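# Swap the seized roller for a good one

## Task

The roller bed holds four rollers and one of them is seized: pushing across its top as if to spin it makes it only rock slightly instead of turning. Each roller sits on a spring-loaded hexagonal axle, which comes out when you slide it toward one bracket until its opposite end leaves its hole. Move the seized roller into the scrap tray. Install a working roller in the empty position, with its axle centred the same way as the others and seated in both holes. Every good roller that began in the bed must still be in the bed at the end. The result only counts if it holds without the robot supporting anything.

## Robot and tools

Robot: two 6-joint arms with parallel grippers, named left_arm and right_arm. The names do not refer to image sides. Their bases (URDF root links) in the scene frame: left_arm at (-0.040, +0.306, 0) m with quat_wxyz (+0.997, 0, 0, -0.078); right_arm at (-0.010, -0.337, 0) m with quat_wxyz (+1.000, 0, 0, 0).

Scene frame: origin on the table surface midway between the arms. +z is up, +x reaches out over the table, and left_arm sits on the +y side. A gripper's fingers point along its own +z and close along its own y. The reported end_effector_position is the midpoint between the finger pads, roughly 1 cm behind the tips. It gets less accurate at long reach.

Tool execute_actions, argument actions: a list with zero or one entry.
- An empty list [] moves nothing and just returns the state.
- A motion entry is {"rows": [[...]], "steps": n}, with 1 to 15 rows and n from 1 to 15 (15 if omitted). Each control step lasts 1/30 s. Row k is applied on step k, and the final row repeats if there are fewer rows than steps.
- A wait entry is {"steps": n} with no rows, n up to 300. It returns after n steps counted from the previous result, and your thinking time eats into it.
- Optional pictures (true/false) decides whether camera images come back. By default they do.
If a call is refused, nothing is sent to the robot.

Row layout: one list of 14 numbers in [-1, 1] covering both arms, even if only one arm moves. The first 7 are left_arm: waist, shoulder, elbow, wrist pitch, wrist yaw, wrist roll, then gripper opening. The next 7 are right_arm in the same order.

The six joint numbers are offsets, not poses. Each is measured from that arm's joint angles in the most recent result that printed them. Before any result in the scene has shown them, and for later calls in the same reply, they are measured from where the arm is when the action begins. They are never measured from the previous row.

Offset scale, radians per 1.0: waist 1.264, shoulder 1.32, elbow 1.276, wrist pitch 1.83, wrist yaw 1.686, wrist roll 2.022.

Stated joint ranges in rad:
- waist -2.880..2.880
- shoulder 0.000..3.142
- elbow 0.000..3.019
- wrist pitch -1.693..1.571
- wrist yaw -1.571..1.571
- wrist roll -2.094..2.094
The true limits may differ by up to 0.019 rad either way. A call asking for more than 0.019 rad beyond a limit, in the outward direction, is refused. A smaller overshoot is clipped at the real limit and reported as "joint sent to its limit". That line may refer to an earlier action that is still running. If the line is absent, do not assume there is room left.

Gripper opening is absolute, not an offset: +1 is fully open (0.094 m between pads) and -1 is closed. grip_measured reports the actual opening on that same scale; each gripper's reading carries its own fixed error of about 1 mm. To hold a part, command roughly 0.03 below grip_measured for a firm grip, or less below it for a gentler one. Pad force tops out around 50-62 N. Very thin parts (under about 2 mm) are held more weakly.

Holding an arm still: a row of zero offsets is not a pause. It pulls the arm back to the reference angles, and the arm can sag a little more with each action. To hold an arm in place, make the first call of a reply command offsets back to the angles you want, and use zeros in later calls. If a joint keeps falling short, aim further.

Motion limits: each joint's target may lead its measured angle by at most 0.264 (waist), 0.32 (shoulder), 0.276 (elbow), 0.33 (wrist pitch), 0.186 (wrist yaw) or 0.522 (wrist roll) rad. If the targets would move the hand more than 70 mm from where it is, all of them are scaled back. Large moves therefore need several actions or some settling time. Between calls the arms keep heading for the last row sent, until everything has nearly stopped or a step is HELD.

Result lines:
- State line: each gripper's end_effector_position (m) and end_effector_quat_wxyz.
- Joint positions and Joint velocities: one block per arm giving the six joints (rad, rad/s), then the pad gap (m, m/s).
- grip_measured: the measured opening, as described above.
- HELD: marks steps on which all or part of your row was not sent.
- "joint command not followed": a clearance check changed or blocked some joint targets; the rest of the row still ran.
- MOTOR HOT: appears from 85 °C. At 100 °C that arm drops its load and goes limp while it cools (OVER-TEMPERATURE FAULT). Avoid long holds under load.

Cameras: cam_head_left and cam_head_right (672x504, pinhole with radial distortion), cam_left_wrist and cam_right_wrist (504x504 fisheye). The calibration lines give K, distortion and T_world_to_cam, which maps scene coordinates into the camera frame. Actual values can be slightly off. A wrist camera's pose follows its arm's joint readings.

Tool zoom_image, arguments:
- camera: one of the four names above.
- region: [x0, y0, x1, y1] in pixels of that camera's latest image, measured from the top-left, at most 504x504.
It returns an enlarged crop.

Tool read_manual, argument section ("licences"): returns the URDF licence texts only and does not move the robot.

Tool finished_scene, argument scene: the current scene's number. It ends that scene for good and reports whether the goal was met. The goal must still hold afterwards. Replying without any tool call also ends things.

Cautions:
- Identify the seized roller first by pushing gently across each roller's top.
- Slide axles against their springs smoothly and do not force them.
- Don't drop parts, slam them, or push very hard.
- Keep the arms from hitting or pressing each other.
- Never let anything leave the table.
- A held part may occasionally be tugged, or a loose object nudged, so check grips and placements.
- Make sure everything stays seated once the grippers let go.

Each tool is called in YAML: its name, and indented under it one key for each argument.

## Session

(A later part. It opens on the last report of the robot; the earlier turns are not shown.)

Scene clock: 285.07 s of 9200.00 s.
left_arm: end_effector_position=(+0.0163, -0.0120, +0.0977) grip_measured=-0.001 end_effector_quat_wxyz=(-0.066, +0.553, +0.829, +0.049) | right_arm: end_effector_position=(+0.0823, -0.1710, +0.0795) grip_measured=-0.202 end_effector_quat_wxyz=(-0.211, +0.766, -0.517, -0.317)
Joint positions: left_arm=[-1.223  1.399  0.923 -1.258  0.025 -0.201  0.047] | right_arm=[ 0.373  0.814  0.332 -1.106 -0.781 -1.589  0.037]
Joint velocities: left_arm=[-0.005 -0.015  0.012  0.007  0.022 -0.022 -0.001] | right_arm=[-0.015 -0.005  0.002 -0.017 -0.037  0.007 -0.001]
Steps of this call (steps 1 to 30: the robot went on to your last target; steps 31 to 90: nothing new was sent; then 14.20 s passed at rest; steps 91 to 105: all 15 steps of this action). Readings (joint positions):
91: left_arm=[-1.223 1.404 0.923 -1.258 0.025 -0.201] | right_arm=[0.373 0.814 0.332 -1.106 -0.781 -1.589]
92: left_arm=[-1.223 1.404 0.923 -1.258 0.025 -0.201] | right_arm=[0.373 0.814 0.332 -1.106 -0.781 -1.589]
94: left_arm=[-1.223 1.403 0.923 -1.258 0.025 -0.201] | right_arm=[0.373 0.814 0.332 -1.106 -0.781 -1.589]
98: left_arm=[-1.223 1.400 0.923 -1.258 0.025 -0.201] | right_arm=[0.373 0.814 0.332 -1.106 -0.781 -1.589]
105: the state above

execute_actions:
  actions:
    - {"rows":[[0,-0.045,0.04,-0.01,0,0,-0.04,0,0,0.01,0,0,0,-0.2],[0,-0.05,0.04,-0.012,0,0,-0.04,0,0,0.01,0,0,0,-0.2],[-0.003,-0.054,0.036,-0.014,0,0,-0.04,0,0,0.01,0,0,0,-0.2],[-0.005,-0.058,0.032,-0.015,0,0,-0.04,0,0,0.01,0,0,0,-0.2],[-0.007,-0.062,0.028,-0.016,0,-0.005,-0.04,0,0,0.01,0,0,0,-0.2],[-0.008,-0.066,0.024,-0.017,0,-0.006,-0.04,0,0,0.01,0,0,0,-0.2],[-0.009,-0.07,0.02,-0.018,0,-0.007,-0.04,0,0,0.01,0,0,0,-0.2],[-0.01,-0.074,0.016,-0.019,0,-0.008,-0.04,0,0,0.01,0,0,0,-0.2],[-0.011,-0.078,0.012,-0.02,0,-0.009,-0.04,0,0,0.01,0,0,0,-0.2],[-0.012,-0.082,0.008,-0.021,0,-0.01,-0.04,0,0,0.01,0,0,0,-0.2],[-0.013,-0.086,0.004,-0.022,0,-0.011,-0.04,0,0,0.01,0,0,0,-0.2],[-0.014,-0.09,0,-0.023,0,-0.012,-0.04,0,0,0.01,0,0,0,-0.2],[-0.015,-0.094,-0.004,-0.024,0,-0.013,-0.04,0,0,0.01,0,0,0,-0.2],[-0.016,-0.097,-0.008,-0.025,0,-0.014,-0.04,0,0,0.01,0,0,0,-0.2],[-0.017,-0.1,-0.011,-0.026,0,-0.015,-0.04,0,0,0.01,0,0,0,-0.2]],"steps":15}
  pictures: false

execute_actions:
  actions:
    - {"steps":12}

Scene clock: 298.10 s of 9200.00 s.
left_arm: end_effector_position=(+0.0130, -0.0026, +0.1093) grip_measured=-0.001 end_effector_quat_wxyz=(-0.058, +0.553, +0.830, +0.041) | right_arm: end_effector_position=(+0.0823, -0.1710, +0.0795) grip_measured=-0.202 end_effector_quat_wxyz=(-0.211, +0.766, -0.517, -0.317)
Joint positions: left_arm=[-1.228  1.342  0.904 -1.273  0.025 -0.207  0.047] | right_arm=[ 0.373  0.814  0.332 -1.106 -0.781 -1.589  0.037]
Joint velocities: left_arm=[-0.024 -0.122 -0.095  0.007 -0.081 -0.066 -0.   ] | right_arm=[ 0.005 -0.005 -0.007 -0.012 -0.022  0.007 -0.   ]
Steps of this call (steps 1 to 15: the robot went on to your last target; steps 16 to 90: nothing new was sent; then 9.53 s passed at rest; steps 91 to 105: all 15 steps of this action). Readings (joint positions):
91: left_arm=[-1.223 1.399 0.923 -1.258 0.025 -0.201] | right_arm=[0.373 0.814 0.332 -1.106 -0.781 -1.589]
92: left_arm=[-1.223 1.397 0.923 -1.259 0.025 -0.201] | right_arm=[0.373 0.814 0.332 -1.106 -0.781 -1.589]
94: left_arm=[-1.223 1.393 0.923 -1.263 0.025 -0.201] | right_arm=[0.373 0.814 0.332 -1.106 -0.781 -1.589]
98: left_arm=[-1.224 1.375 0.921 -1.273 0.025 -0.201] | right_arm=[0.373 0.814 0.332 -1.106 -0.781 -1.589]
105: the state above

Scene clock: 298.50 s of 9200.00 s.
left_arm: end_effector_position=(+0.0115, +0.0002, +0.1100) grip_measured=-0.001 end_effector_quat_wxyz=(-0.057, +0.553, +0.830, +0.040) | right_arm: end_effector_position=(+0.0823, -0.1710, +0.0795) grip_measured=-0.202 end_effector_quat_wxyz=(-0.211, +0.766, -0.517, -0.317)
Joint positions: left_arm=[-1.231  1.331  0.896 -1.273  0.025 -0.211  0.047] | right_arm=[ 0.373  0.814  0.332 -1.106 -0.781 -1.589  0.037]
Joint velocities: left_arm=[-0.015  0.005 -0.022  0.012 -0.022  0.037 -0.   ] | right_arm=[0.005 0.005 0.012 0.007 0.022 0.037 0.   ]
Steps of this call (steps 1 to 12: the robot went on to your last target). Readings (joint positions):
1: left_arm=[-1.229 1.338 0.901 -1.273 0.025 -0.208] | right_arm=[0.373 0.814 0.332 -1.106 -0.781 -1.589]
2: left_arm=[-1.230 1.335 0.899 -1.273 0.025 -0.209] | right_arm=[0.373 0.814 0.332 -1.106 -0.781 -1.589]
4: left_arm=[-1.231 1.331 0.896 -1.273 0.025 -0.210] | right_arm=[0.373 0.814 0.332 -1.106 -0.781 -1.589]
8: left_arm=[-1.231 1.331 0.896 -1.273 0.025 -0.211] | right_arm=[0.373 0.814 0.332 -1.106 -0.781 -1.589]
12: the state above
camera_calibration (this result's frames):
cam_left_wrist: T_world_to_cam=[[-0.929655, -0.368421, 0.00272489, 0.0109912], [-0.26302, 0.668835, 0.695328, -0.06955], [-0.257996, 0.645699, -0.718687, 0.209341], [0, 0, 0, 1]] pos_world=[0.045934, -0.0846041, 0.198781]
cam_right_wrist: T_world_to_cam=[[0.927234, 0.374317, -0.0110868, -0.014844], [0.366871, -0.913932, -0.173592, -0.165813], [-0.075111, 0.156893, -0.984755, 0.232392], [0, 0, 0, 1]] pos_world=[0.092051, -0.182446, 0.199901]

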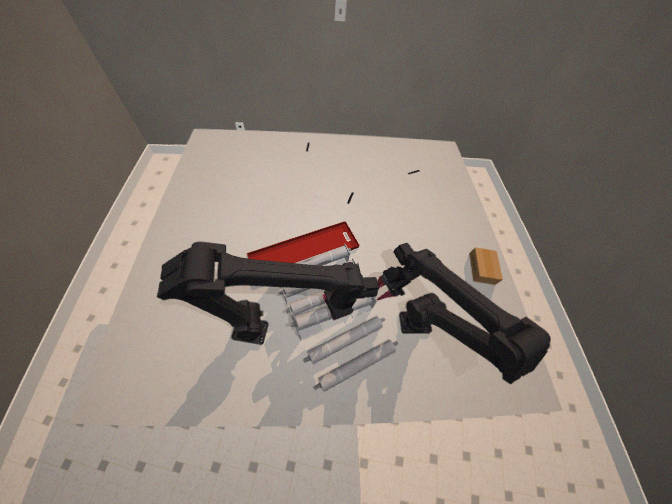

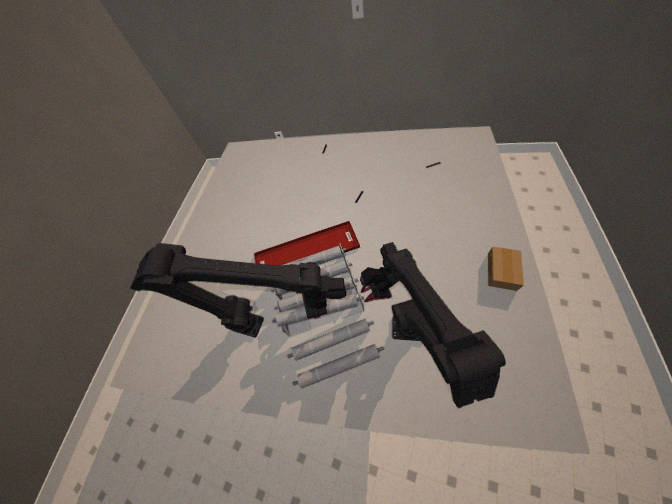

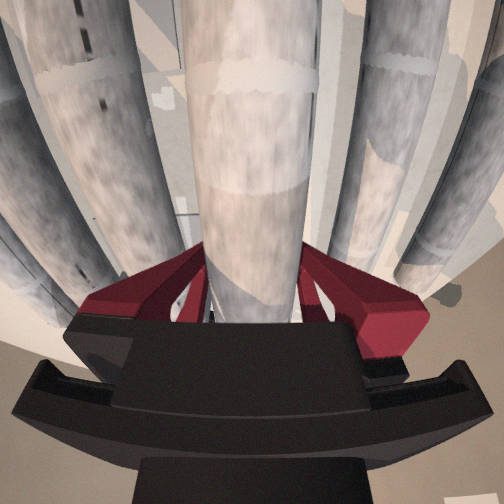

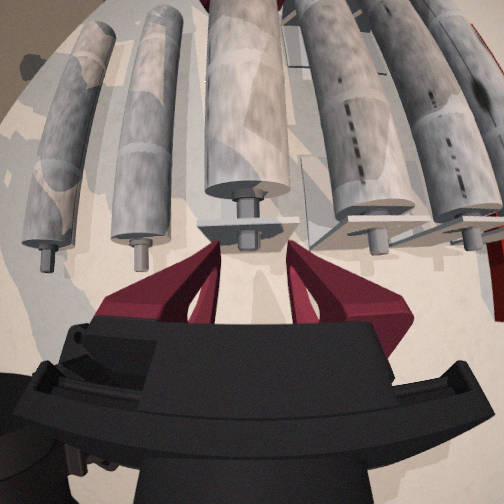

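execute_actions:
  actions:
    - {"rows":[[-0.006,-0.035,0.006,-0.018,0,-0.008,-0.04,0,0,0.01,0,0,0,-0.2],[-0.007,-0.033,0.003,-0.02,0,-0.008,-0.04,0,0,0.01,0,0,0,-0.2],[-0.008,-0.032,0,-0.023,0,-0.008,-0.04,0,0,0.01,0,0,0,-0.2],[-0.009,-0.032,-0.002,-0.026,0,-0.01,-0.04,0,0,0.01,0,0,0,-0.2],[-0.01,-0.032,-0.004,-0.029,0,-0.01,-0.04,0,0,0.01,0,0,0,-0.2],[-0.011,-0.032,-0.004,-0.032,0,-0.01,-0.04,0,0,0.01,0,0,0,-0.2],[-0.012,-0.032,-0.004,-0.035,0,-0.012,-0.04,0,0,0.01,0,0,0,-0.2],[-0.012,-0.032,-0.004,-0.038,0,-0.012,-0.04,0,0,0.01,0,0,0,-0.2]],"steps":15}

Scene clock: 308.93 s of 9200.00 s.
left_arm: end_effector_position=(+0.0046, +0.0263, +0.1027) grip_measured=-0.001 end_effector_quat_wxyz=(-0.086, +0.551, +0.827, +0.072) | right_arm: end_effector_position=(+0.0823, -0.1710, +0.0795) grip_measured=-0.202 end_effector_quat_wxyz=(-0.211, +0.766, -0.517, -0.317)
Joint positions: left_arm=[-1.238  1.33   0.862 -1.327  0.025 -0.217  0.047] | right_arm=[ 0.373  0.814  0.332 -1.106 -0.781 -1.589  0.037]
Joint velocities: left_arm=[-0.005 -0.015 -0.012 -0.017  0.007  0.007 -0.   ] | right_arm=[-0.005 -0.015  0.017 -0.002 -0.022 -0.051 -0.   ]
Steps of this call (steps 1 to 30: the robot went on to your last target; steps 31 to 90: nothing new was sent; then 6.93 s passed at rest; steps 91 to 105: all 15 steps of this action). Readings (joint positions):
91: left_arm=[-1.231 1.331 0.896 -1.273 0.025 -0.211] | right_arm=[0.373 0.814 0.332 -1.106 -0.781 -1.589]
92: left_arm=[-1.231 1.331 0.895 -1.273 0.025 -0.211] | right_arm=[0.373 0.814 0.332 -1.106 -0.781 -1.589]
94: left_arm=[-1.231 1.331 0.893 -1.273 0.025 -0.211] | right_arm=[0.373 0.814 0.332 -1.106 -0.781 -1.589]
98: left_arm=[-1.234 1.331 0.887 -1.289 0.025 -0.212] | right_arm=[0.373 0.814 0.332 -1.106 -0.781 -1.589]
105: the state above
camera_calibration (this result's frames):
cam_left_wrist: T_world_to_cam=[[-0.930064, -0.367073, -0.0154253, 0.0160297], [-0.252076, 0.607022, 0.753646, -0.0881631], [-0.26728, 0.704827, -0.6571, 0.177561], [0, 0, 0, 1]] pos_world=[0.0401434, -0.065749, 0.183367]
cam_right_wrist: T_world_to_cam=[[0.927234, 0.374317, -0.0110868, -0.014844], [0.366871, -0.913932, -0.173592, -0.165813], [-0.075111, 0.156893, -0.984755, 0.232392], [0, 0, 0, 1]] pos_world=[0.092051, -0.182446, 0.199901]

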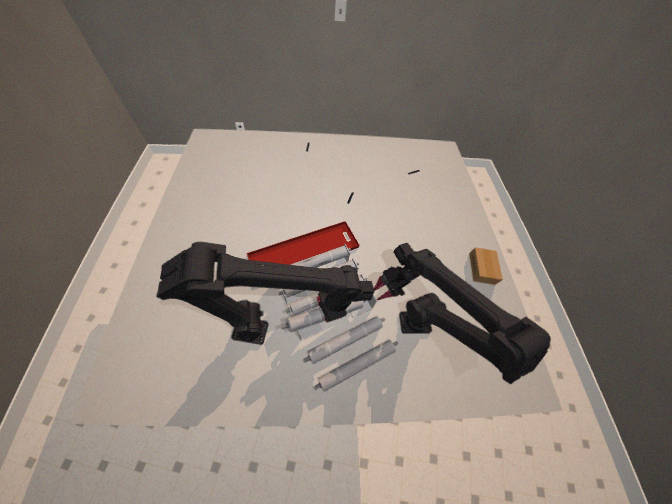

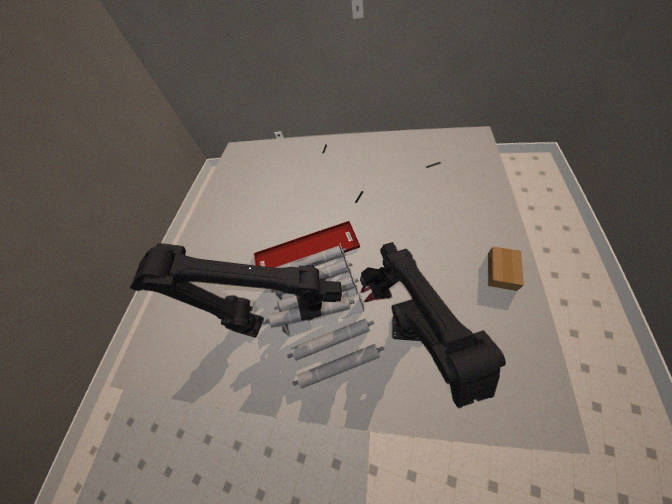

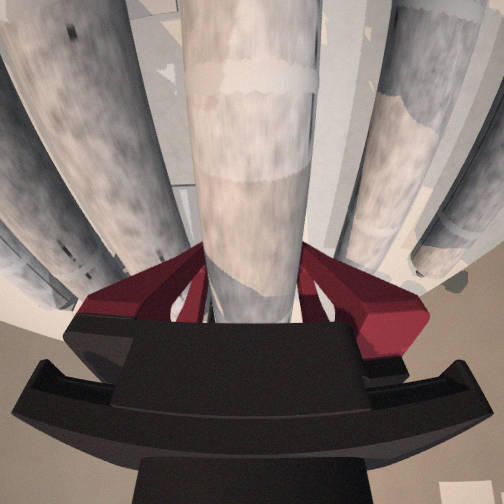

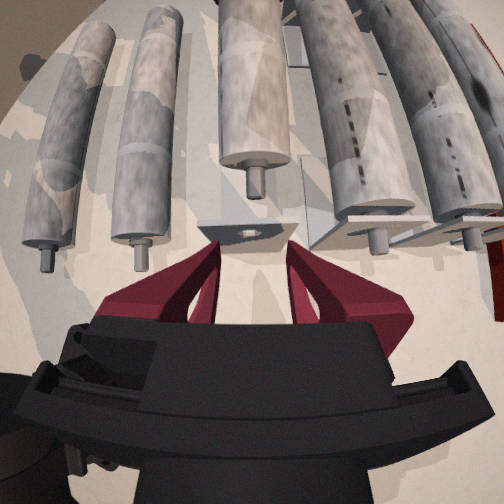

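execute_actions:
  actions: []

Scene clock: 333.43 s of 9200.00 s.
left_arm: end_effector_position=(+0.0046, +0.0263, +0.1027) grip_measured=-0.001 end_effector_quat_wxyz=(-0.086, +0.550, +0.827, +0.072) | right_arm: end_effector_position=(+0.0823, -0.1710, +0.0795) grip_measured=-0.202 end_effector_quat_wxyz=(-0.211, +0.766, -0.517, -0.317)
Joint positions: left_arm=[-1.238  1.33   0.862 -1.327  0.025 -0.218  0.047] | right_arm=[ 0.373  0.814  0.332 -1.106 -0.781 -1.589  0.037]
Joint velocities: left_arm=[-0.015 -0.015 -0.027 -0.002  0.007 -0.022  0.001] | right_arm=[ 0.005  0.005  0.012 -0.007 -0.007 -0.051  0.001]
Steps of this call (steps 1 to 15: the robot went on to your last target; steps 16 to 90: nothing new was sent; then 21.50 s passed at rest). Readings (joint positions):
1: left_arm=[-1.238 1.330 0.862 -1.327 0.025 -0.217] | right_arm=[0.373 0.814 0.332 -1.106 -0.781 -1.589]
2: left_arm=[-1.238 1.330 0.862 -1.327 0.025 -0.217] | right_arm=[0.373 0.814 0.332 -1.106 -0.781 -1.589]
4: left_arm=[-1.238 1.330 0.862 -1.327 0.025 -0.218] | right_arm=[0.373 0.814 0.332 -1.106 -0.781 -1.589]
8: left_arm=[-1.238 1.330 0.862 -1.327 0.025 -0.218] | right_arm=[0.373 0.814 0.332 -1.106 -0.781 -1.589]
90: the state above
All arms were judged still, so your last target was given up. Only a new action makes them travel on or press farther. Fingers that are still opening or closing keep moving.
camera_calibration (this result's frames):
cam_left_wrist: T_world_to_cam=[[-0.92965, -0.368109, -0.0156799, 0.0160812], [-0.252938, 0.606686, 0.753628, -0.0881485], [-0.267905, 0.704576, -0.657114, 0.177572], [0, 0, 0, 1]] pos_world=[0.0402263, -0.0657152, 0.183369]
cam_right_wrist: T_world_to_cam=[[0.927234, 0.374317, -0.0110868, -0.014844], [0.366871, -0.913932, -0.173592, -0.165813], [-0.075111, 0.156893, -0.984755, 0.232392], [0, 0, 0, 1]] pos_world=[0.092051, -0.182446, 0.199901]

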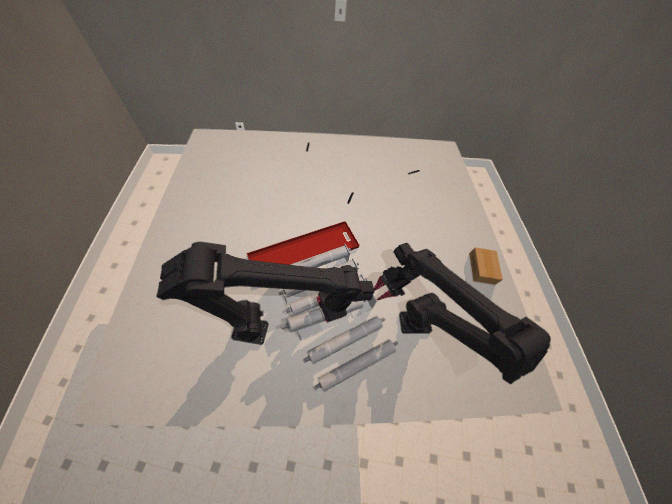

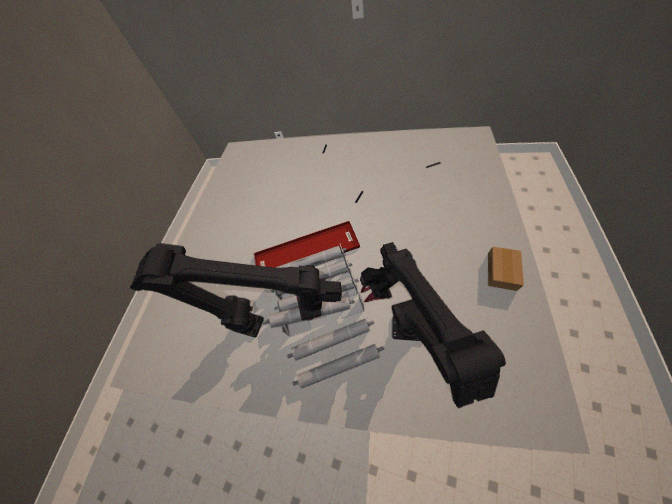

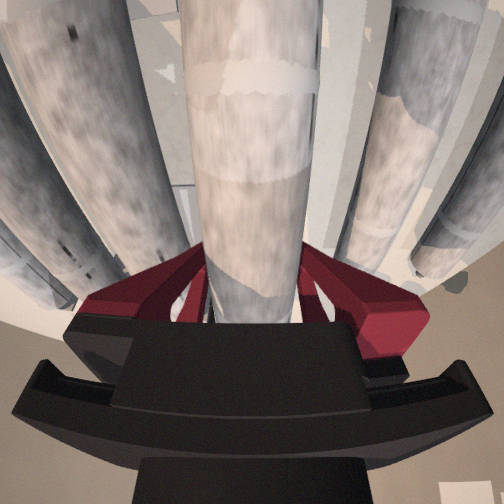

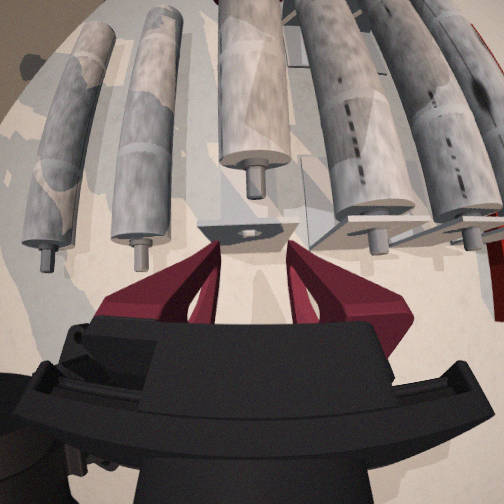

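execute_actions:
  actions:
    - {"rows":[[0,-0.04,0.03,-0.008,0,0,-0.04,-0.04,0,0.02,0,0,0,-0.2],[0,-0.06,0.035,-0.01,0,0,-0.04,-0.08,0,0.02,0,0,0,-0.2],[0,-0.08,0.04,-0.012,0,0,-0.04,-0.12,0,0.02,0,0,0,-0.2],[0,-0.1,0.043,-0.014,0,0,-0.04,-0.16,0,0.02,0,0,0,-0.2],[0,-0.12,0.046,-0.016,-0.005,0,-0.04,-0.2,0,0.02,0,0,0,-0.2],[0,-0.14,0.05,-0.018,-0.008,0,-0.04,-0.24,0,0.02,0,0,0,-0.2],[0,-0.16,0.054,-0.02,-0.01,0,-0.04,-0.28,0,0.02,0,0,0,-0.2],[0,-0.18,0.057,-0.022,-0.012,0,-0.04,-0.32,0,0.02,0,0,0,-0.2],[0,-0.2,0.06,-0.024,-0.015,0,-0.04,-0.36,0,0.02,0,0,0,-0.2],[0,-0.212,0.063,-0.025,-0.018,0,-0.04,-0.4,0,0.02,0,0,0,-0.2]],"steps":15}
  pictures: false

execute_actions:
  actions:
    - {"steps":10}

Scene clock: 358.90 s of 9200.00 s.
left_arm: end_effector_position=(+0.0078, +0.0350, +0.1823) grip_measured=-0.001 end_effector_quat_wxyz=(+0.013, +0.555, +0.832, -0.012) | right_arm: end_effector_position=(+0.1513, -0.2369, +0.0795) grip_measured=-0.202 end_effector_quat_wxyz=(+0.284, -0.612, +0.693, +0.254)
Joint positions: left_arm=[-1.238  1.044  0.876 -1.366 -0.002 -0.218  0.047] | right_arm=[-0.136  0.814  0.332 -1.106 -0.782 -1.589  0.037]
Joint velocities: left_arm=[-0.015 -0.093  0.042 -0.017  0.037  0.007  0.001] | right_arm=[-0.005 -0.005  0.002  0.007 -0.007 -0.037 -0.001]
Steps of this call (steps 1 to 90: nothing new was sent; then 21.97 s passed at rest; steps 91 to 105: all 15 steps of this action). Readings (joint positions):
91: left_arm=[-1.238 1.329 0.862 -1.327 0.025 -0.218] | right_arm=[0.368 0.814 0.332 -1.106 -0.781 -1.589]
92: left_arm=[-1.238 1.327 0.862 -1.327 0.025 -0.218] | right_arm=[0.353 0.814 0.332 -1.106 -0.782 -1.589]
94: left_arm=[-1.238 1.310 0.862 -1.328 0.025 -0.218] | right_arm=[0.279 0.814 0.332 -1.106 -0.782 -1.589]
98: left_arm=[-1.238 1.212 0.862 -1.338 0.011 -0.218] | right_arm=[0.061 0.814 0.332 -1.106 -0.782 -1.589]
105: the state above

Scene clock: 359.23 s of 9200.00 s.
left_arm: end_effector_position=(+0.0081, +0.0337, +0.1774) grip_measured=-0.001 end_effector_quat_wxyz=(+0.006, +0.555, +0.832, -0.004) | right_arm: end_effector_position=(+0.1513, -0.2369, +0.0795) grip_measured=-0.202 end_effector_quat_wxyz=(+0.284, -0.612, +0.693, +0.254)
Joint positions: left_arm=[-1.238  1.066  0.878 -1.368 -0.002 -0.218  0.047] | right_arm=[-0.136  0.814  0.332 -1.106 -0.782 -1.589  0.037]
Joint velocities: left_arm=[ 0.005  0.005  0.007 -0.007  0.051 -0.022  0.   ] | right_arm=[ 0.005 -0.005  0.012  0.002  0.007 -0.037  0.   ]
Steps of this call (steps 1 to 10: the robot went on to your last target). Readings (joint positions):
1: left_arm=[-1.238 1.043 0.878 -1.366 -0.002 -0.218] | right_arm=[-0.136 0.814 0.332 -1.106 -0.782 -1.589]
2: left_arm=[-1.238 1.045 0.878 -1.366 -0.002 -0.218] | right_arm=[-0.136 0.814 0.332 -1.106 -0.782 -1.589]
4: left_arm=[-1.238 1.053 0.878 -1.368 -0.002 -0.218] | right_arm=[-0.136 0.814 0.332 -1.106 -0.782 -1.589]
8: left_arm=[-1.238 1.066 0.878 -1.368 -0.002 -0.218] | right_arm=[-0.136 0.814 0.332 -1.106 -0.782 -1.589]
10: the state above
camera_calibration (this result's frames):
cam_left_wrist: T_world_to_cam=[[-0.930346, -0.366649, 0.00505029, 0.0194942], [-0.296844, 0.761163, 0.576641, -0.12153], [-0.215269, 0.534976, -0.816982, 0.256031], [0, 0, 0, 1]] pos_world=[0.0371762, -0.0373183, 0.279153]
cam_right_wrist: T_world_to_cam=[[0.992111, -0.124871, -0.0110825, -0.182198], [-0.124887, -0.9768, -0.173968, -0.191819], [0.0108981, 0.173979, -0.984689, 0.238991], [0, 0, 0, 1]] pos_world=[0.1542, -0.251699, 0.199942]

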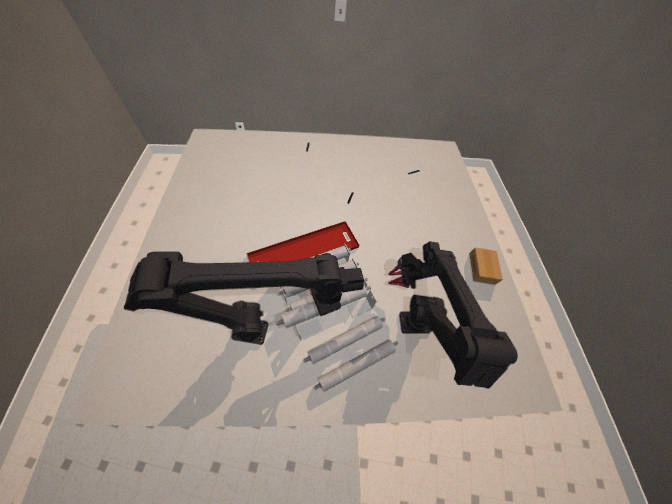

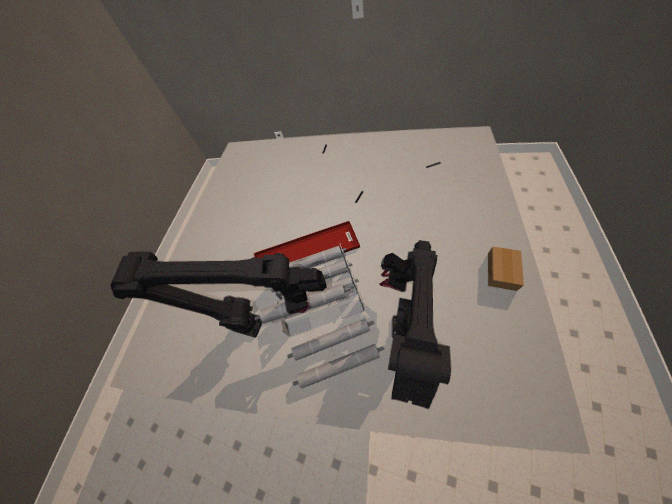

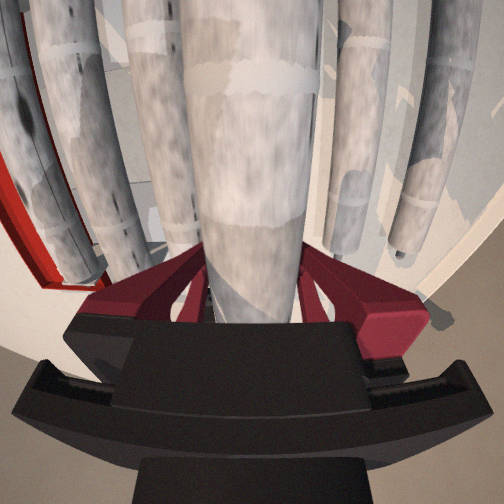

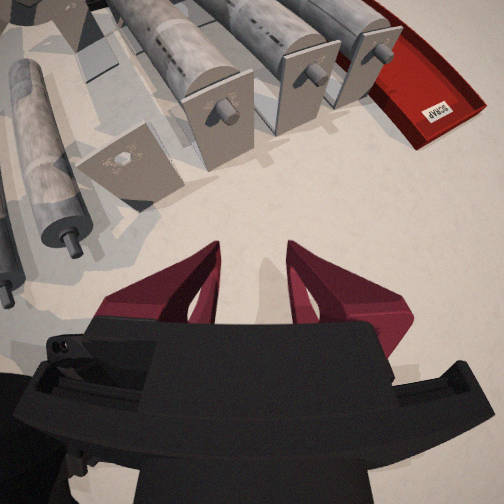

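execute_actions:
  actions:
    - {"rows":[[0.01,0,0.04,0,0,0.01,-0.04,0,0,0.02,0,0,0,-0.2],[0.03,0.005,0.055,0,0,0.02,-0.04,0,0,0.02,0,0,0,-0.2],[0.055,0.015,0.065,0,0,0.035,-0.04,0,0,0.02,0,0,0,-0.2],[0.08,0.025,0.075,0,0,0.05,-0.04,0,0,0.02,0,0,0,-0.2],[0.105,0.035,0.085,0,0,0.066,-0.04,0,0,0.02,0,0,0,-0.2],[0.13,0.045,0.095,0,0,0.082,-0.04,0,0,0.02,0,0,0,-0.2],[0.155,0.055,0.105,0,0,0.098,-0.04,0,0,0.02,0,0,0,-0.2],[0.18,0.065,0.115,0.003,0,0.113,-0.04,0,0,0.02,0,0,0,-0.2],[0.205,0.075,0.123,0.005,0,0.129,-0.04,0,0,0.02,0,0,0,-0.2],[0.23,0.085,0.131,0.007,0,0.145,-0.04,0,0,0.02,0,0,0,-0.2],[0.255,0.095,0.139,0.009,0,0.16,-0.04,0,0,0.02,0,0,0,-0.2],[0.28,0.105,0.147,0.011,0,0.176,-0.04,0,0,0.02,0,0,0,-0.2],[0.305,0.112,0.155,0.013,0,0.192,-0.04,0,0,0.02,0,0,0,-0.2],[0.33,0.118,0.16,0.015,0,0.207,-0.04,0,0,0.02,0,0,0,-0.2],[0.35,0.122,0.165,0.015,0,0.22,-0.04,0,0,0.02,0,0,0,-0.2]],"steps":15}
  pictures: false

execute_actions:
  actions:
    - {"steps":8}
  pictures: false

Scene clock: 376.00 s of 9200.00 s.
left_arm: end_effector_position=(+0.1369, +0.0279, +0.1740) grip_measured=-0.001 end_effector_quat_wxyz=(-0.007, +0.520, +0.854, +0.003) | right_arm: end_effector_position=(+0.1513, -0.2369, +0.0795) grip_measured=-0.202 end_effector_quat_wxyz=(+0.284, -0.612, +0.693, +0.254)
Joint positions: left_arm=[-0.846  1.24   0.999 -1.346 -0.     0.09   0.047] | right_arm=[-0.136  0.814  0.332 -1.106 -0.782 -1.589  0.037]
Joint velocities: left_arm=[ 0.864  0.269  0.242  0.095 -0.022  0.799  0.   ] | right_arm=[-0.005 -0.005 -0.032  0.007  0.051 -0.081 -0.   ]
Steps of this call (steps 1 to 30: the robot went on to your last target; steps 31 to 90: nothing new was sent; then 13.27 s passed at rest; steps 91 to 105: all 15 steps of this action). Readings (joint positions):
91: left_arm=[-1.238 1.067 0.878 -1.368 -0.002 -0.218] | right_arm=[-0.136 0.814 0.332 -1.106 -0.782 -1.589]
92: left_arm=[-1.235 1.069 0.878 -1.368 -0.001 -0.214] | right_arm=[-0.136 0.814 0.332 -1.106 -0.782 -1.589]
94: left_arm=[-1.210 1.080 0.880 -1.368 0.003 -0.190] | right_arm=[-0.136 0.814 0.332 -1.106 -0.782 -1.589]
98: left_arm=[-1.085 1.136 0.911 -1.368 0.004 -0.104] | right_arm=[-0.136 0.814 0.332 -1.106 -0.782 -1.589]
105: the state above

Scene clock: 376.27 s of 9200.00 s.
left_arm: end_effector_position=(+0.1595, +0.0345, +0.1749) grip_measured=-0.001 end_effector_quat_wxyz=(-0.003, +0.535, +0.845, +0.005) | right_arm: end_effector_position=(+0.1513, -0.2369, +0.0795) grip_measured=-0.202 end_effector_quat_wxyz=(+0.284, -0.612, +0.693, +0.254)
Joint positions: left_arm=[-0.783  1.254  1.014 -1.339 -0.007  0.189  0.047] | right_arm=[-0.136  0.814  0.332 -1.106 -0.782 -1.589  0.037]
Joint velocities: left_arm=[-0.112  0.005 -0.022 -0.007 -0.007  0.154 -0.001] | right_arm=[-0.005 -0.015 -0.012 -0.022 -0.066 -0.037 -0.   ]
Steps of this call (steps 1 to 8: the robot went on to your last target). Readings (joint positions):
1: left_arm=[-0.820 1.248 1.007 -1.343 -0.002 0.114] | right_arm=[-0.136 0.814 0.332 -1.106 -0.782 -1.589]
2: left_arm=[-0.799 1.252 1.012 -1.340 -0.006 0.132] | right_arm=[-0.136 0.814 0.332 -1.106 -0.782 -1.589]
4: left_arm=[-0.777 1.254 1.014 -1.339 -0.010 0.158] | right_arm=[-0.136 0.814 0.332 -1.106 -0.782 -1.589]
8: the state above

execute_actions:
  actions:
    - {"rows":[[0.0,-0.02,0.06,0,0,0.02,-0.04,0,0,0.02,0,0,0,-0.2],[0.02,-0.012,0.068,0,0,0.035,-0.04,0,0,0.02,0,0,0,-0.2],[0.045,-0.003,0.076,0,0,0.055,-0.04,0,0,0.02,0,0,0,-0.2],[0.07,0.006,0.084,0,0,0.075,-0.04,0,0,0.02,0,0,0,-0.2],[0.1,0.015,0.092,0.002,0,0.095,-0.04,0,0,0.02,0,0,0,-0.2],[0.13,0.024,0.1,0.004,0,0.115,-0.04,0,0,0.02,0,0,0,-0.2],[0.16,0.033,0.108,0.006,0,0.135,-0.04,0,0,0.02,0,0,0,-0.2],[0.19,0.042,0.116,0.008,0,0.155,-0.04,0,0,0.02,0,0,0,-0.2],[0.22,0.051,0.124,0.01,0,0.175,-0.04,0,0,0.02,0,0,0,-0.2],[0.25,0.06,0.132,0.012,0,0.195,-0.04,0,0,0.02,0,0,0,-0.2],[0.28,0.069,0.14,0.014,0,0.215,-0.04,0,0,0.02,0,0,0,-0.2],[0.305,0.078,0.148,0.016,0,0.23,-0.04,0,0,0.02,0,0,0,-0.2],[0.325,0.087,0.156,0.017,0,0.242,-0.04,0,0,0.02,0,0,0,-0.2],[0.343,0.096,0.164,0.017,0,0.25,-0.04,0,0,0.02,0,0,0,-0.2],[0.357,0.103,0.17,0.017,0,0.255,-0.04,0,0,0.02,0,0,0,-0.2]],"steps":15}
  pictures: false

execute_actions:
  actions:
    - {"steps":15}

Scene clock: 386.53 s of 9200.00 s.
left_arm: end_effector_position=(+0.3042, +0.1138, +0.1737) grip_measured=-0.001 end_effector_quat_wxyz=(+0.003, +0.520, +0.854, +0.006) | right_arm: end_effector_position=(+0.1513, -0.2369, +0.0795) grip_measured=-0.202 end_effector_quat_wxyz=(+0.284, -0.612, +0.693, +0.254)
Joint positions: left_arm=[-0.357  1.397  1.144 -1.31  -0.011  0.581  0.047] | right_arm=[-0.136  0.814  0.332 -1.106 -0.782 -1.589  0.037]
Joint velocities: left_arm=[ 0.894  0.376  0.261  0.042 -0.066  0.74  -0.001] | right_arm=[ 0.005 -0.034  0.022 -0.007 -0.037  0.007 -0.   ]
Steps of this call (steps 1 to 30: the robot went on to your last target; steps 31 to 90: nothing new was sent; then 6.77 s passed at rest; steps 91 to 105: all 15 steps of this action). Readings (joint positions):
91: left_arm=[-0.790 1.254 1.014 -1.339 -0.005 0.210] | right_arm=[-0.136 0.814 0.332 -1.106 -0.782 -1.589]
92: left_arm=[-0.788 1.254 1.014 -1.339 -0.005 0.216] | right_arm=[-0.136 0.814 0.332 -1.106 -0.782 -1.589]
94: left_arm=[-0.769 1.258 1.018 -1.339 -0.001 0.247] | right_arm=[-0.136 0.814 0.332 -1.106 -0.782 -1.589]
98: left_arm=[-0.646 1.296 1.057 -1.338 0.002 0.357] | right_arm=[-0.136 0.814 0.332 -1.106 -0.782 -1.589]
105: the state above

Scene clock: 387.03 s of 9200.00 s.
left_arm: end_effector_position=(+0.3150, +0.1192, +0.1688) grip_measured=-0.001 end_effector_quat_wxyz=(-0.001, +0.553, +0.833, +0.004) | right_arm: end_effector_position=(+0.1513, -0.2369, +0.0795) grip_measured=-0.202 end_effector_quat_wxyz=(+0.284, -0.612, +0.693, +0.254)
Joint positions: left_arm=[-0.331  1.424  1.158 -1.306 -0.009  0.684  0.047] | right_arm=[-0.136  0.814  0.332 -1.106 -0.782 -1.589  0.037]
Joint velocities: left_arm=[-0.005  0.005  0.017  0.002  0.022 -0.007 -0.001] | right_arm=[ 0.015 -0.005 -0.012 -0.012  0.007  0.066 -0.001]
Steps of this call (steps 1 to 15: the robot went on to your last target). Readings (joint positions):
1: left_arm=[-0.331 1.408 1.152 -1.308 -0.014 0.601] | right_arm=[-0.136 0.814 0.332 -1.106 -0.782 -1.589]
2: left_arm=[-0.311 1.416 1.156 -1.307 -0.017 0.617] | right_arm=[-0.136 0.814 0.332 -1.106 -0.782 -1.589]
4: left_arm=[-0.296 1.423 1.158 -1.306 -0.019 0.640] | right_arm=[-0.136 0.814 0.332 -1.106 -0.782 -1.589]
8: left_arm=[-0.313 1.424 1.158 -1.306 -0.013 0.668] | right_arm=[-0.136 0.814 0.332 -1.106 -0.782 -1.589]
15: the state above
camera_calibration (this result's frames):
cam_left_wrist: T_world_to_cam=[[-0.928506, -0.371317, -0.000988756, 0.337448], [-0.299262, 0.746744, 0.593983, -0.0909263], [-0.219818, 0.551812, -0.804477, 0.266634], [0, 0, 0, 1]] pos_world=[0.344722, 0.0460671, 0.268843]
cam_right_wrist: T_world_to_cam=[[0.992111, -0.124871, -0.0110825, -0.182198], [-0.124887, -0.9768, -0.173968, -0.191819], [0.0108981, 0.173979, -0.984689, 0.238991], [0, 0, 0, 1]] pos_world=[0.1542, -0.251699, 0.199942]

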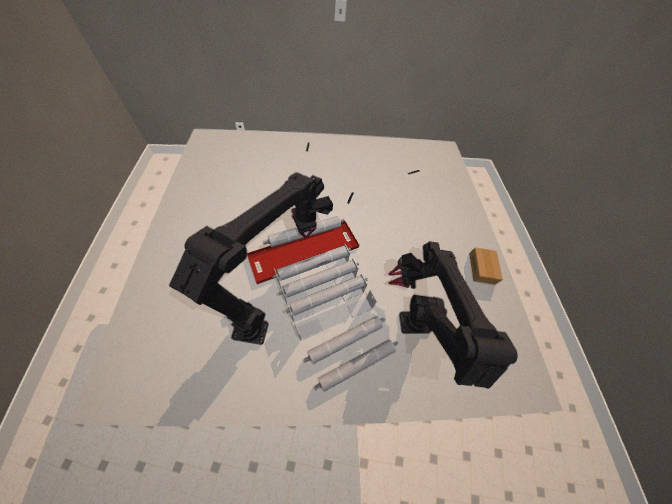

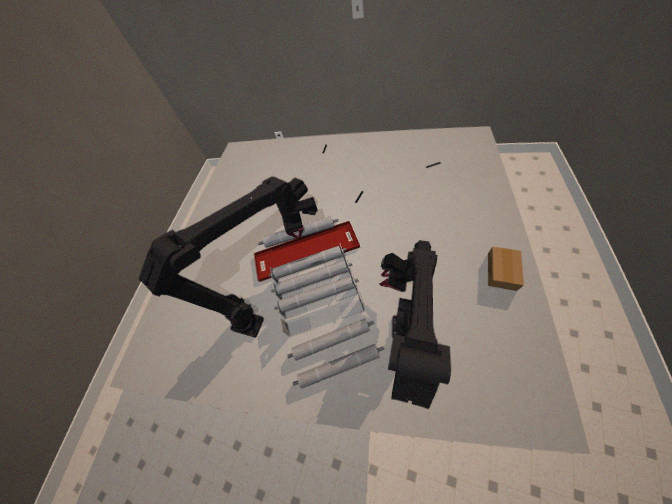

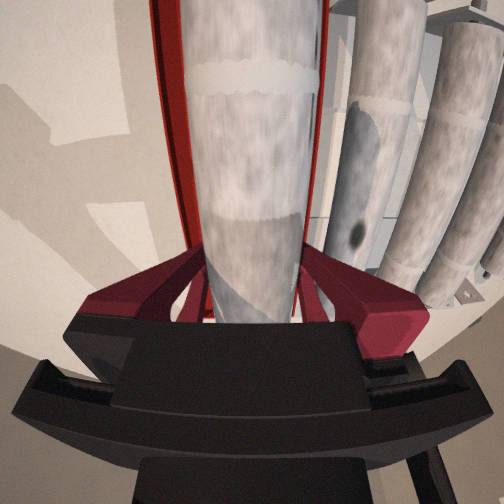

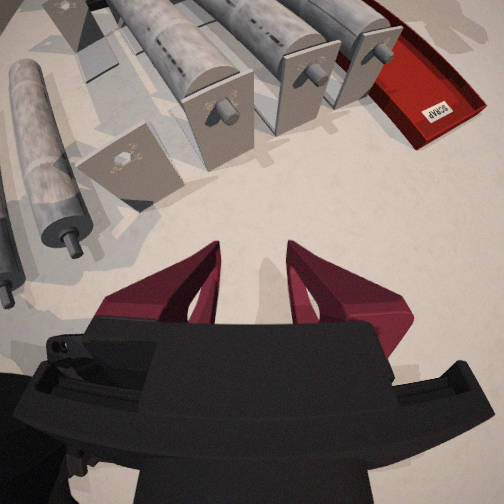

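execute_actions:
  actions:
    - {"rows":[[0.005,-0.02,0.03,0.005,0,0,-0.04,0,0,0.02,0,0,0,-0.2],[0.01,-0.015,0.015,0.015,0,0.005,-0.04,0,0,0.02,0,0,0,-0.2],[0.015,-0.008,0.003,0.028,0,0.01,-0.04,0,0,0.02,0,0,0,-0.2],[0.02,0,-0.009,0.042,0,0.015,-0.04,0,0,0.02,0,0,0,-0.2],[0.025,0.008,-0.021,0.056,0,0.02,-0.04,0,0,0.02,0,0,0,-0.2],[0.025,0.016,-0.033,0.07,0,0.02,-0.04,0,0,0.02,0,0,0,-0.2],[0.025,0.024,-0.045,0.084,0,0.02,-0.04,0,0,0.02,0,0,0,-0.2],[0.025,0.032,-0.057,0.098,0,0.02,-0.04,0,0,0.02,0,0,0,-0.2],[0.025,0.04,-0.069,0.112,0,0.02,-0.04,0,0,0.02,0,0,0,-0.2],[0.025,0.048,-0.081,0.126,0,0.02,-0.04,0,0,0.02,0,0,0,-0.2],[0.025,0.056,-0.093,0.14,0,0.02,-0.04,0,0,0.02,0,0,0,-0.2],[0.025,0.064,-0.105,0.154,0,0.02,-0.04,0,0,0.02,0,0,0,-0.2],[0.025,0.072,-0.117,0.168,0,0.02,-0.04,0,0,0.02,0,0,0,-0.2],[0.025,0.079,-0.127,0.18,0,0.02,-0.04,0,0,0.02,0,0,0,-0.2],[0.025,0.084,-0.135,0.19,0,0.02,-0.04,0,0,0.02,0,0,0,-0.2]],"steps":15}
  pictures: false

execute_actions:
  actions:
    - {"steps":12}

Scene clock: 400.40 s of 9200.00 s.
left_arm: end_effector_position=(+0.3217, +0.1287, +0.0613) grip_measured=-0.001 end_effector_quat_wxyz=(+0.001, +0.550, +0.835, +0.004) | right_arm: end_effector_position=(+0.1513, -0.2369, +0.0795) grip_measured=-0.202 end_effector_quat_wxyz=(+0.284, -0.612, +0.693, +0.254)
Joint positions: left_arm=[-0.302  1.544  0.981 -1.006 -0.009  0.706  0.047] | right_arm=[-0.136  0.814  0.332 -1.106 -0.782 -1.589  0.037]
Joint velocities: left_arm=[ 0.005  0.444 -0.427  0.642  0.007 -0.081  0.   ] | right_arm=[-0.005 -0.024  0.002  0.012  0.007 -0.022  0.001]
Steps of this call (steps 1 to 15: the robot went on to your last target; steps 16 to 90: nothing new was sent; then 9.87 s passed at rest; steps 91 to 105: all 15 steps of this action). Readings (joint positions):
91: left_arm=[-0.331 1.424 1.158 -1.306 -0.009 0.687] | right_arm=[-0.136 0.814 0.332 -1.106 -0.782 -1.589]
92: left_arm=[-0.331 1.424 1.156 -1.303 -0.009 0.687] | right_arm=[-0.136 0.814 0.332 -1.106 -0.782 -1.589]
94: left_arm=[-0.328 1.424 1.145 -1.276 -0.009 0.690] | right_arm=[-0.136 0.814 0.332 -1.106 -0.782 -1.589]
98: left_arm=[-0.312 1.441 1.095 -1.181 -0.009 0.701] | right_arm=[-0.136 0.814 0.332 -1.106 -0.782 -1.589]
105: the state above

Scene clock: 400.80 s of 9200.00 s.
left_arm: end_effector_position=(+0.3140, +0.1324, +0.0359) grip_measured=-0.001 end_effector_quat_wxyz=(-0.015, +0.551, +0.834, +0.002) | right_arm: end_effector_position=(+0.1513, -0.2369, +0.0795) grip_measured=-0.202 end_effector_quat_wxyz=(+0.284, -0.612, +0.693, +0.254)
Joint positions: left_arm=[-0.302  1.583  0.948 -0.964 -0.008  0.709  0.047] | right_arm=[-0.136  0.814  0.332 -1.106 -0.782 -1.589  0.037]
Joint velocities: left_arm=[-0.005 -0.005  0.012  0.002  0.037 -0.066 -0.001] | right_arm=[ 0.005 -0.005  0.012 -0.012  0.051  0.051  0.002]
Steps of this call (steps 1 to 12: the robot went on to your last target). Readings (joint positions):
1: left_arm=[-0.302 1.558 0.968 -0.989 -0.009 0.707] | right_arm=[-0.136 0.814 0.332 -1.106 -0.782 -1.589]
2: left_arm=[-0.302 1.571 0.958 -0.980 -0.009 0.707] | right_arm=[-0.136 0.814 0.332 -1.106 -0.782 -1.589]
4: left_arm=[-0.302 1.585 0.949 -0.972 -0.008 0.708] | right_arm=[-0.136 0.814 0.332 -1.106 -0.782 -1.589]
8: left_arm=[-0.302 1.583 0.948 -0.964 -0.008 0.709] | right_arm=[-0.136 0.814 0.332 -1.106 -0.782 -1.589]
12: the state above
camera_calibration (this result's frames):
cam_left_wrist: T_world_to_cam=[[-0.92687, -0.374962, 0.0177299, 0.340567], [-0.287061, 0.738438, 0.610168, -0.025521], [-0.241883, 0.560458, -0.792073, 0.15752], [0, 0, 0, 1]] pos_world=[0.346437, 0.0582619, 0.134302]
cam_right_wrist: T_world_to_cam=[[0.992111, -0.124871, -0.0110825, -0.182198], [-0.124887, -0.9768, -0.173968, -0.191819], [0.0108981, 0.173979, -0.984689, 0.238991], [0, 0, 0, 1]] pos_world=[0.1542, -0.251699, 0.199942]

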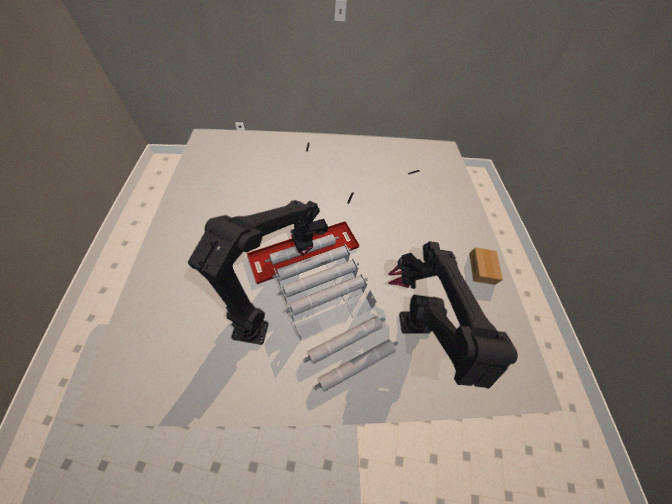

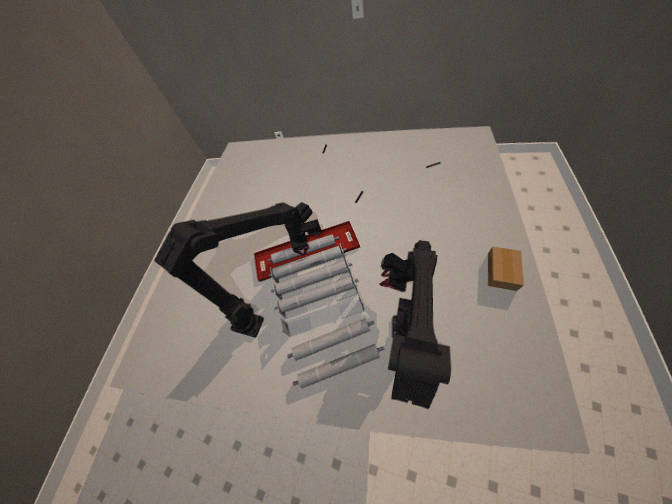

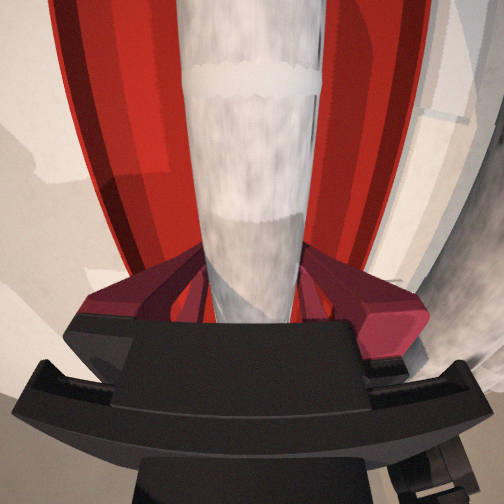

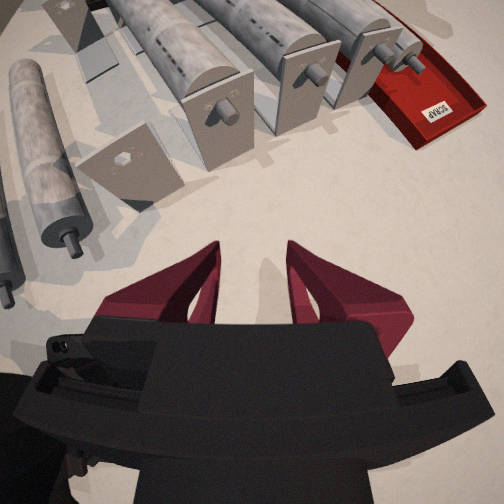

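Lower a touch and release.

execute_actions:
  actions:
    - {"rows":[[0,-0.03,0.025,0.005,0,0,-0.04,0,0,0.02,0,0,0,-0.2],[0,-0.03,0.022,0.008,0,0,-0.04,0,0,0.02,0,0,0,-0.2],[0,-0.03,0.019,0.011,0,0,-0.04,0,0,0.02,0,0,0,-0.2],[0,-0.03,0.016,0.014,0,0,-0.04,0,0,0.02,0,0,0,-0.2],[0,-0.03,0.013,0.017,0,0,-0.04,0,0,0.02,0,0,0,-0.2],[0,-0.03,0.01,0.02,0,0,-0.04,0,0,0.02,0,0,0,-0.2],[0,-0.03,0.01,0.02,0,0,-0.04,0,0,0.02,0,0,0,-0.2],[0,-0.03,0.01,0.02,0,0,-0.04,0,0,0.02,0,0,0,-0.2],[0,-0.025,0.01,0.02,0,0,-0.04,0,0,0.02,0,0,0,-0.2],[0,-0.02,0.01,0.02,0,0,-0.04,0,0,0.02,0,0,0,-0.2],[0,-0.015,0.005,0.02,0,0,-0.04,0,0,0.02,0,0,0,-0.2]],"steps":15}
  pictures: false

execute_actions:
  actions:
    - {"rows":[[0,0,0,0,0,0,0.05,0,0,0.02,0,0,0,-0.2],[0,0,0,0,0,0,0.15,0,0,0.02,0,0,0,-0.2],[0,0,0,0,0,0,0.3,0,0,0.02,0,0,0,-0.2]],"steps":10}

Scene clock: 414.20 s of 9200.00 s.
left_arm: end_effector_position=(+0.3165, +0.1312, +0.0329) grip_measured=-0.001 end_effector_quat_wxyz=(-0.005, +0.551, +0.834, +0.004) | right_arm: end_effector_position=(+0.1513, -0.2369, +0.0795) grip_measured=-0.202 end_effector_quat_wxyz=(+0.284, -0.612, +0.693, +0.254)
Joint positions: left_arm=[-0.302  1.583  0.938 -0.935 -0.008  0.709  0.047] | right_arm=[-0.136  0.814  0.332 -1.106 -0.782 -1.589  0.037]
Joint velocities: left_arm=[-0.015 -0.015  0.017 -0.007  0.022 -0.007  0.001] | right_arm=[-0.005 -0.005 -0.007 -0.002 -0.037 -0.051 -0.001]
Steps of this call (steps 1 to 30: the robot went on to your last target; steps 31 to 90: nothing new was sent; then 9.90 s passed at rest; steps 91 to 105: all 15 steps of this action). Readings (joint positions):
91: left_arm=[-0.302 1.583 0.948 -0.964 -0.008 0.709] | right_arm=[-0.136 0.814 0.332 -1.106 -0.782 -1.589]
92: left_arm=[-0.302 1.583 0.948 -0.963 -0.008 0.709] | right_arm=[-0.136 0.814 0.332 -1.106 -0.782 -1.589]
94: left_arm=[-0.302 1.583 0.948 -0.957 -0.008 0.709] | right_arm=[-0.136 0.814 0.332 -1.106 -0.782 -1.589]
98: left_arm=[-0.302 1.583 0.944 -0.937 -0.008 0.709] | right_arm=[-0.136 0.814 0.332 -1.106 -0.782 -1.589]
105: the state above

Scene clock: 414.53 s of 9200.00 s.
left_arm: end_effector_position=(+0.3158, +0.1315, +0.0324) grip_measured=+0.298 end_effector_quat_wxyz=(-0.006, +0.551, +0.834, +0.003) | right_arm: end_effector_position=(+0.1513, -0.2369, +0.0795) grip_measured=-0.202 end_effector_quat_wxyz=(+0.284, -0.612, +0.693, +0.254)
Joint positions: left_arm=[-0.302  1.583  0.937 -0.935 -0.008  0.709  0.061] | right_arm=[-0.136  0.814  0.332 -1.106 -0.782 -1.589  0.037]
Joint velocities: left_arm=[-0.015  0.015  0.007  0.002 -0.066 -0.007  0.001] | right_arm=[-0.015 -0.005  0.002  0.007  0.007 -0.022  0.001]
Steps of this call (steps 1 to 10: all 10 steps of this action). Readings (joint positions):
1: left_arm=[-0.302 1.583 0.937 -0.935 -0.008 0.709] | right_arm=[-0.136 0.814 0.332 -1.106 -0.782 -1.589]
2: left_arm=[-0.302 1.583 0.937 -0.935 -0.008 0.709] | right_arm=[-0.136 0.814 0.332 -1.106 -0.782 -1.589]
4: left_arm=[-0.302 1.583 0.937 -0.935 -0.008 0.709] | right_arm=[-0.136 0.814 0.332 -1.106 -0.782 -1.589]
8: left_arm=[-0.302 1.583 0.937 -0.935 -0.008 0.709] | right_arm=[-0.136 0.814 0.332 -1.106 -0.782 -1.589]
10: the state above
camera_calibration (this result's frames):
cam_left_wrist: T_world_to_cam=[[-0.927063, -0.374867, 0.00529888, 0.342455], [-0.297194, 0.743444, 0.599138, -0.0192889], [-0.228536, 0.553864, -0.800628, 0.152654], [0, 0, 0, 1]] pos_world=[0.346632, 0.0581654, 0.131962]
cam_right_wrist: T_world_to_cam=[[0.992111, -0.124871, -0.0110825, -0.182198], [-0.124887, -0.9768, -0.173968, -0.191819], [0.0108981, 0.173979, -0.984689, 0.238991], [0, 0, 0, 1]] pos_world=[0.1542, -0.251699, 0.199942]

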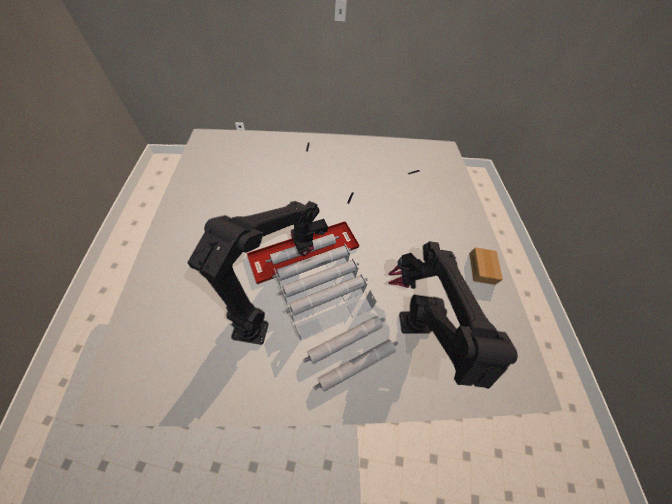

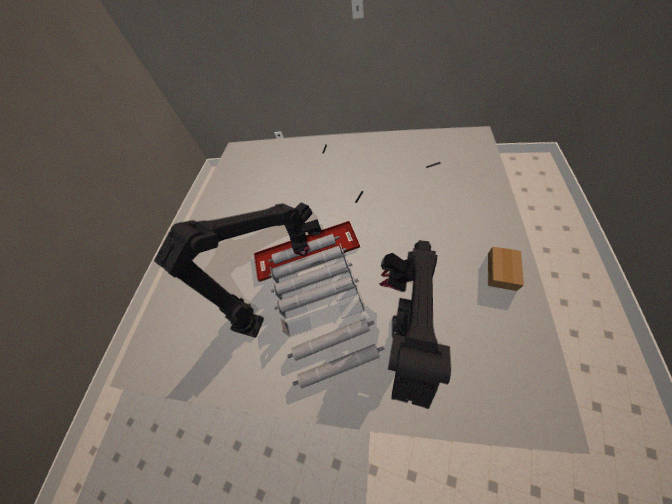

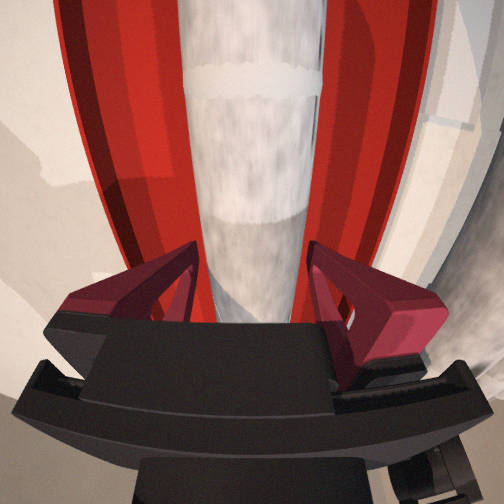

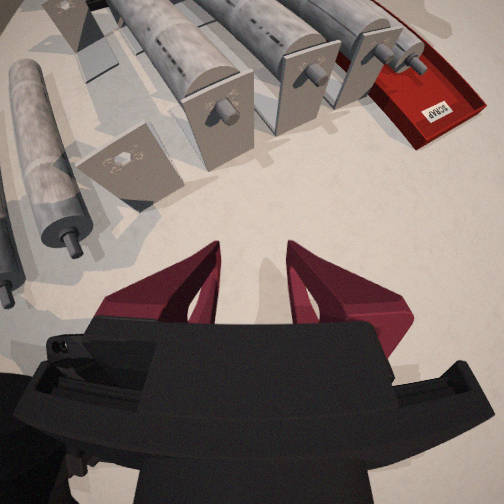

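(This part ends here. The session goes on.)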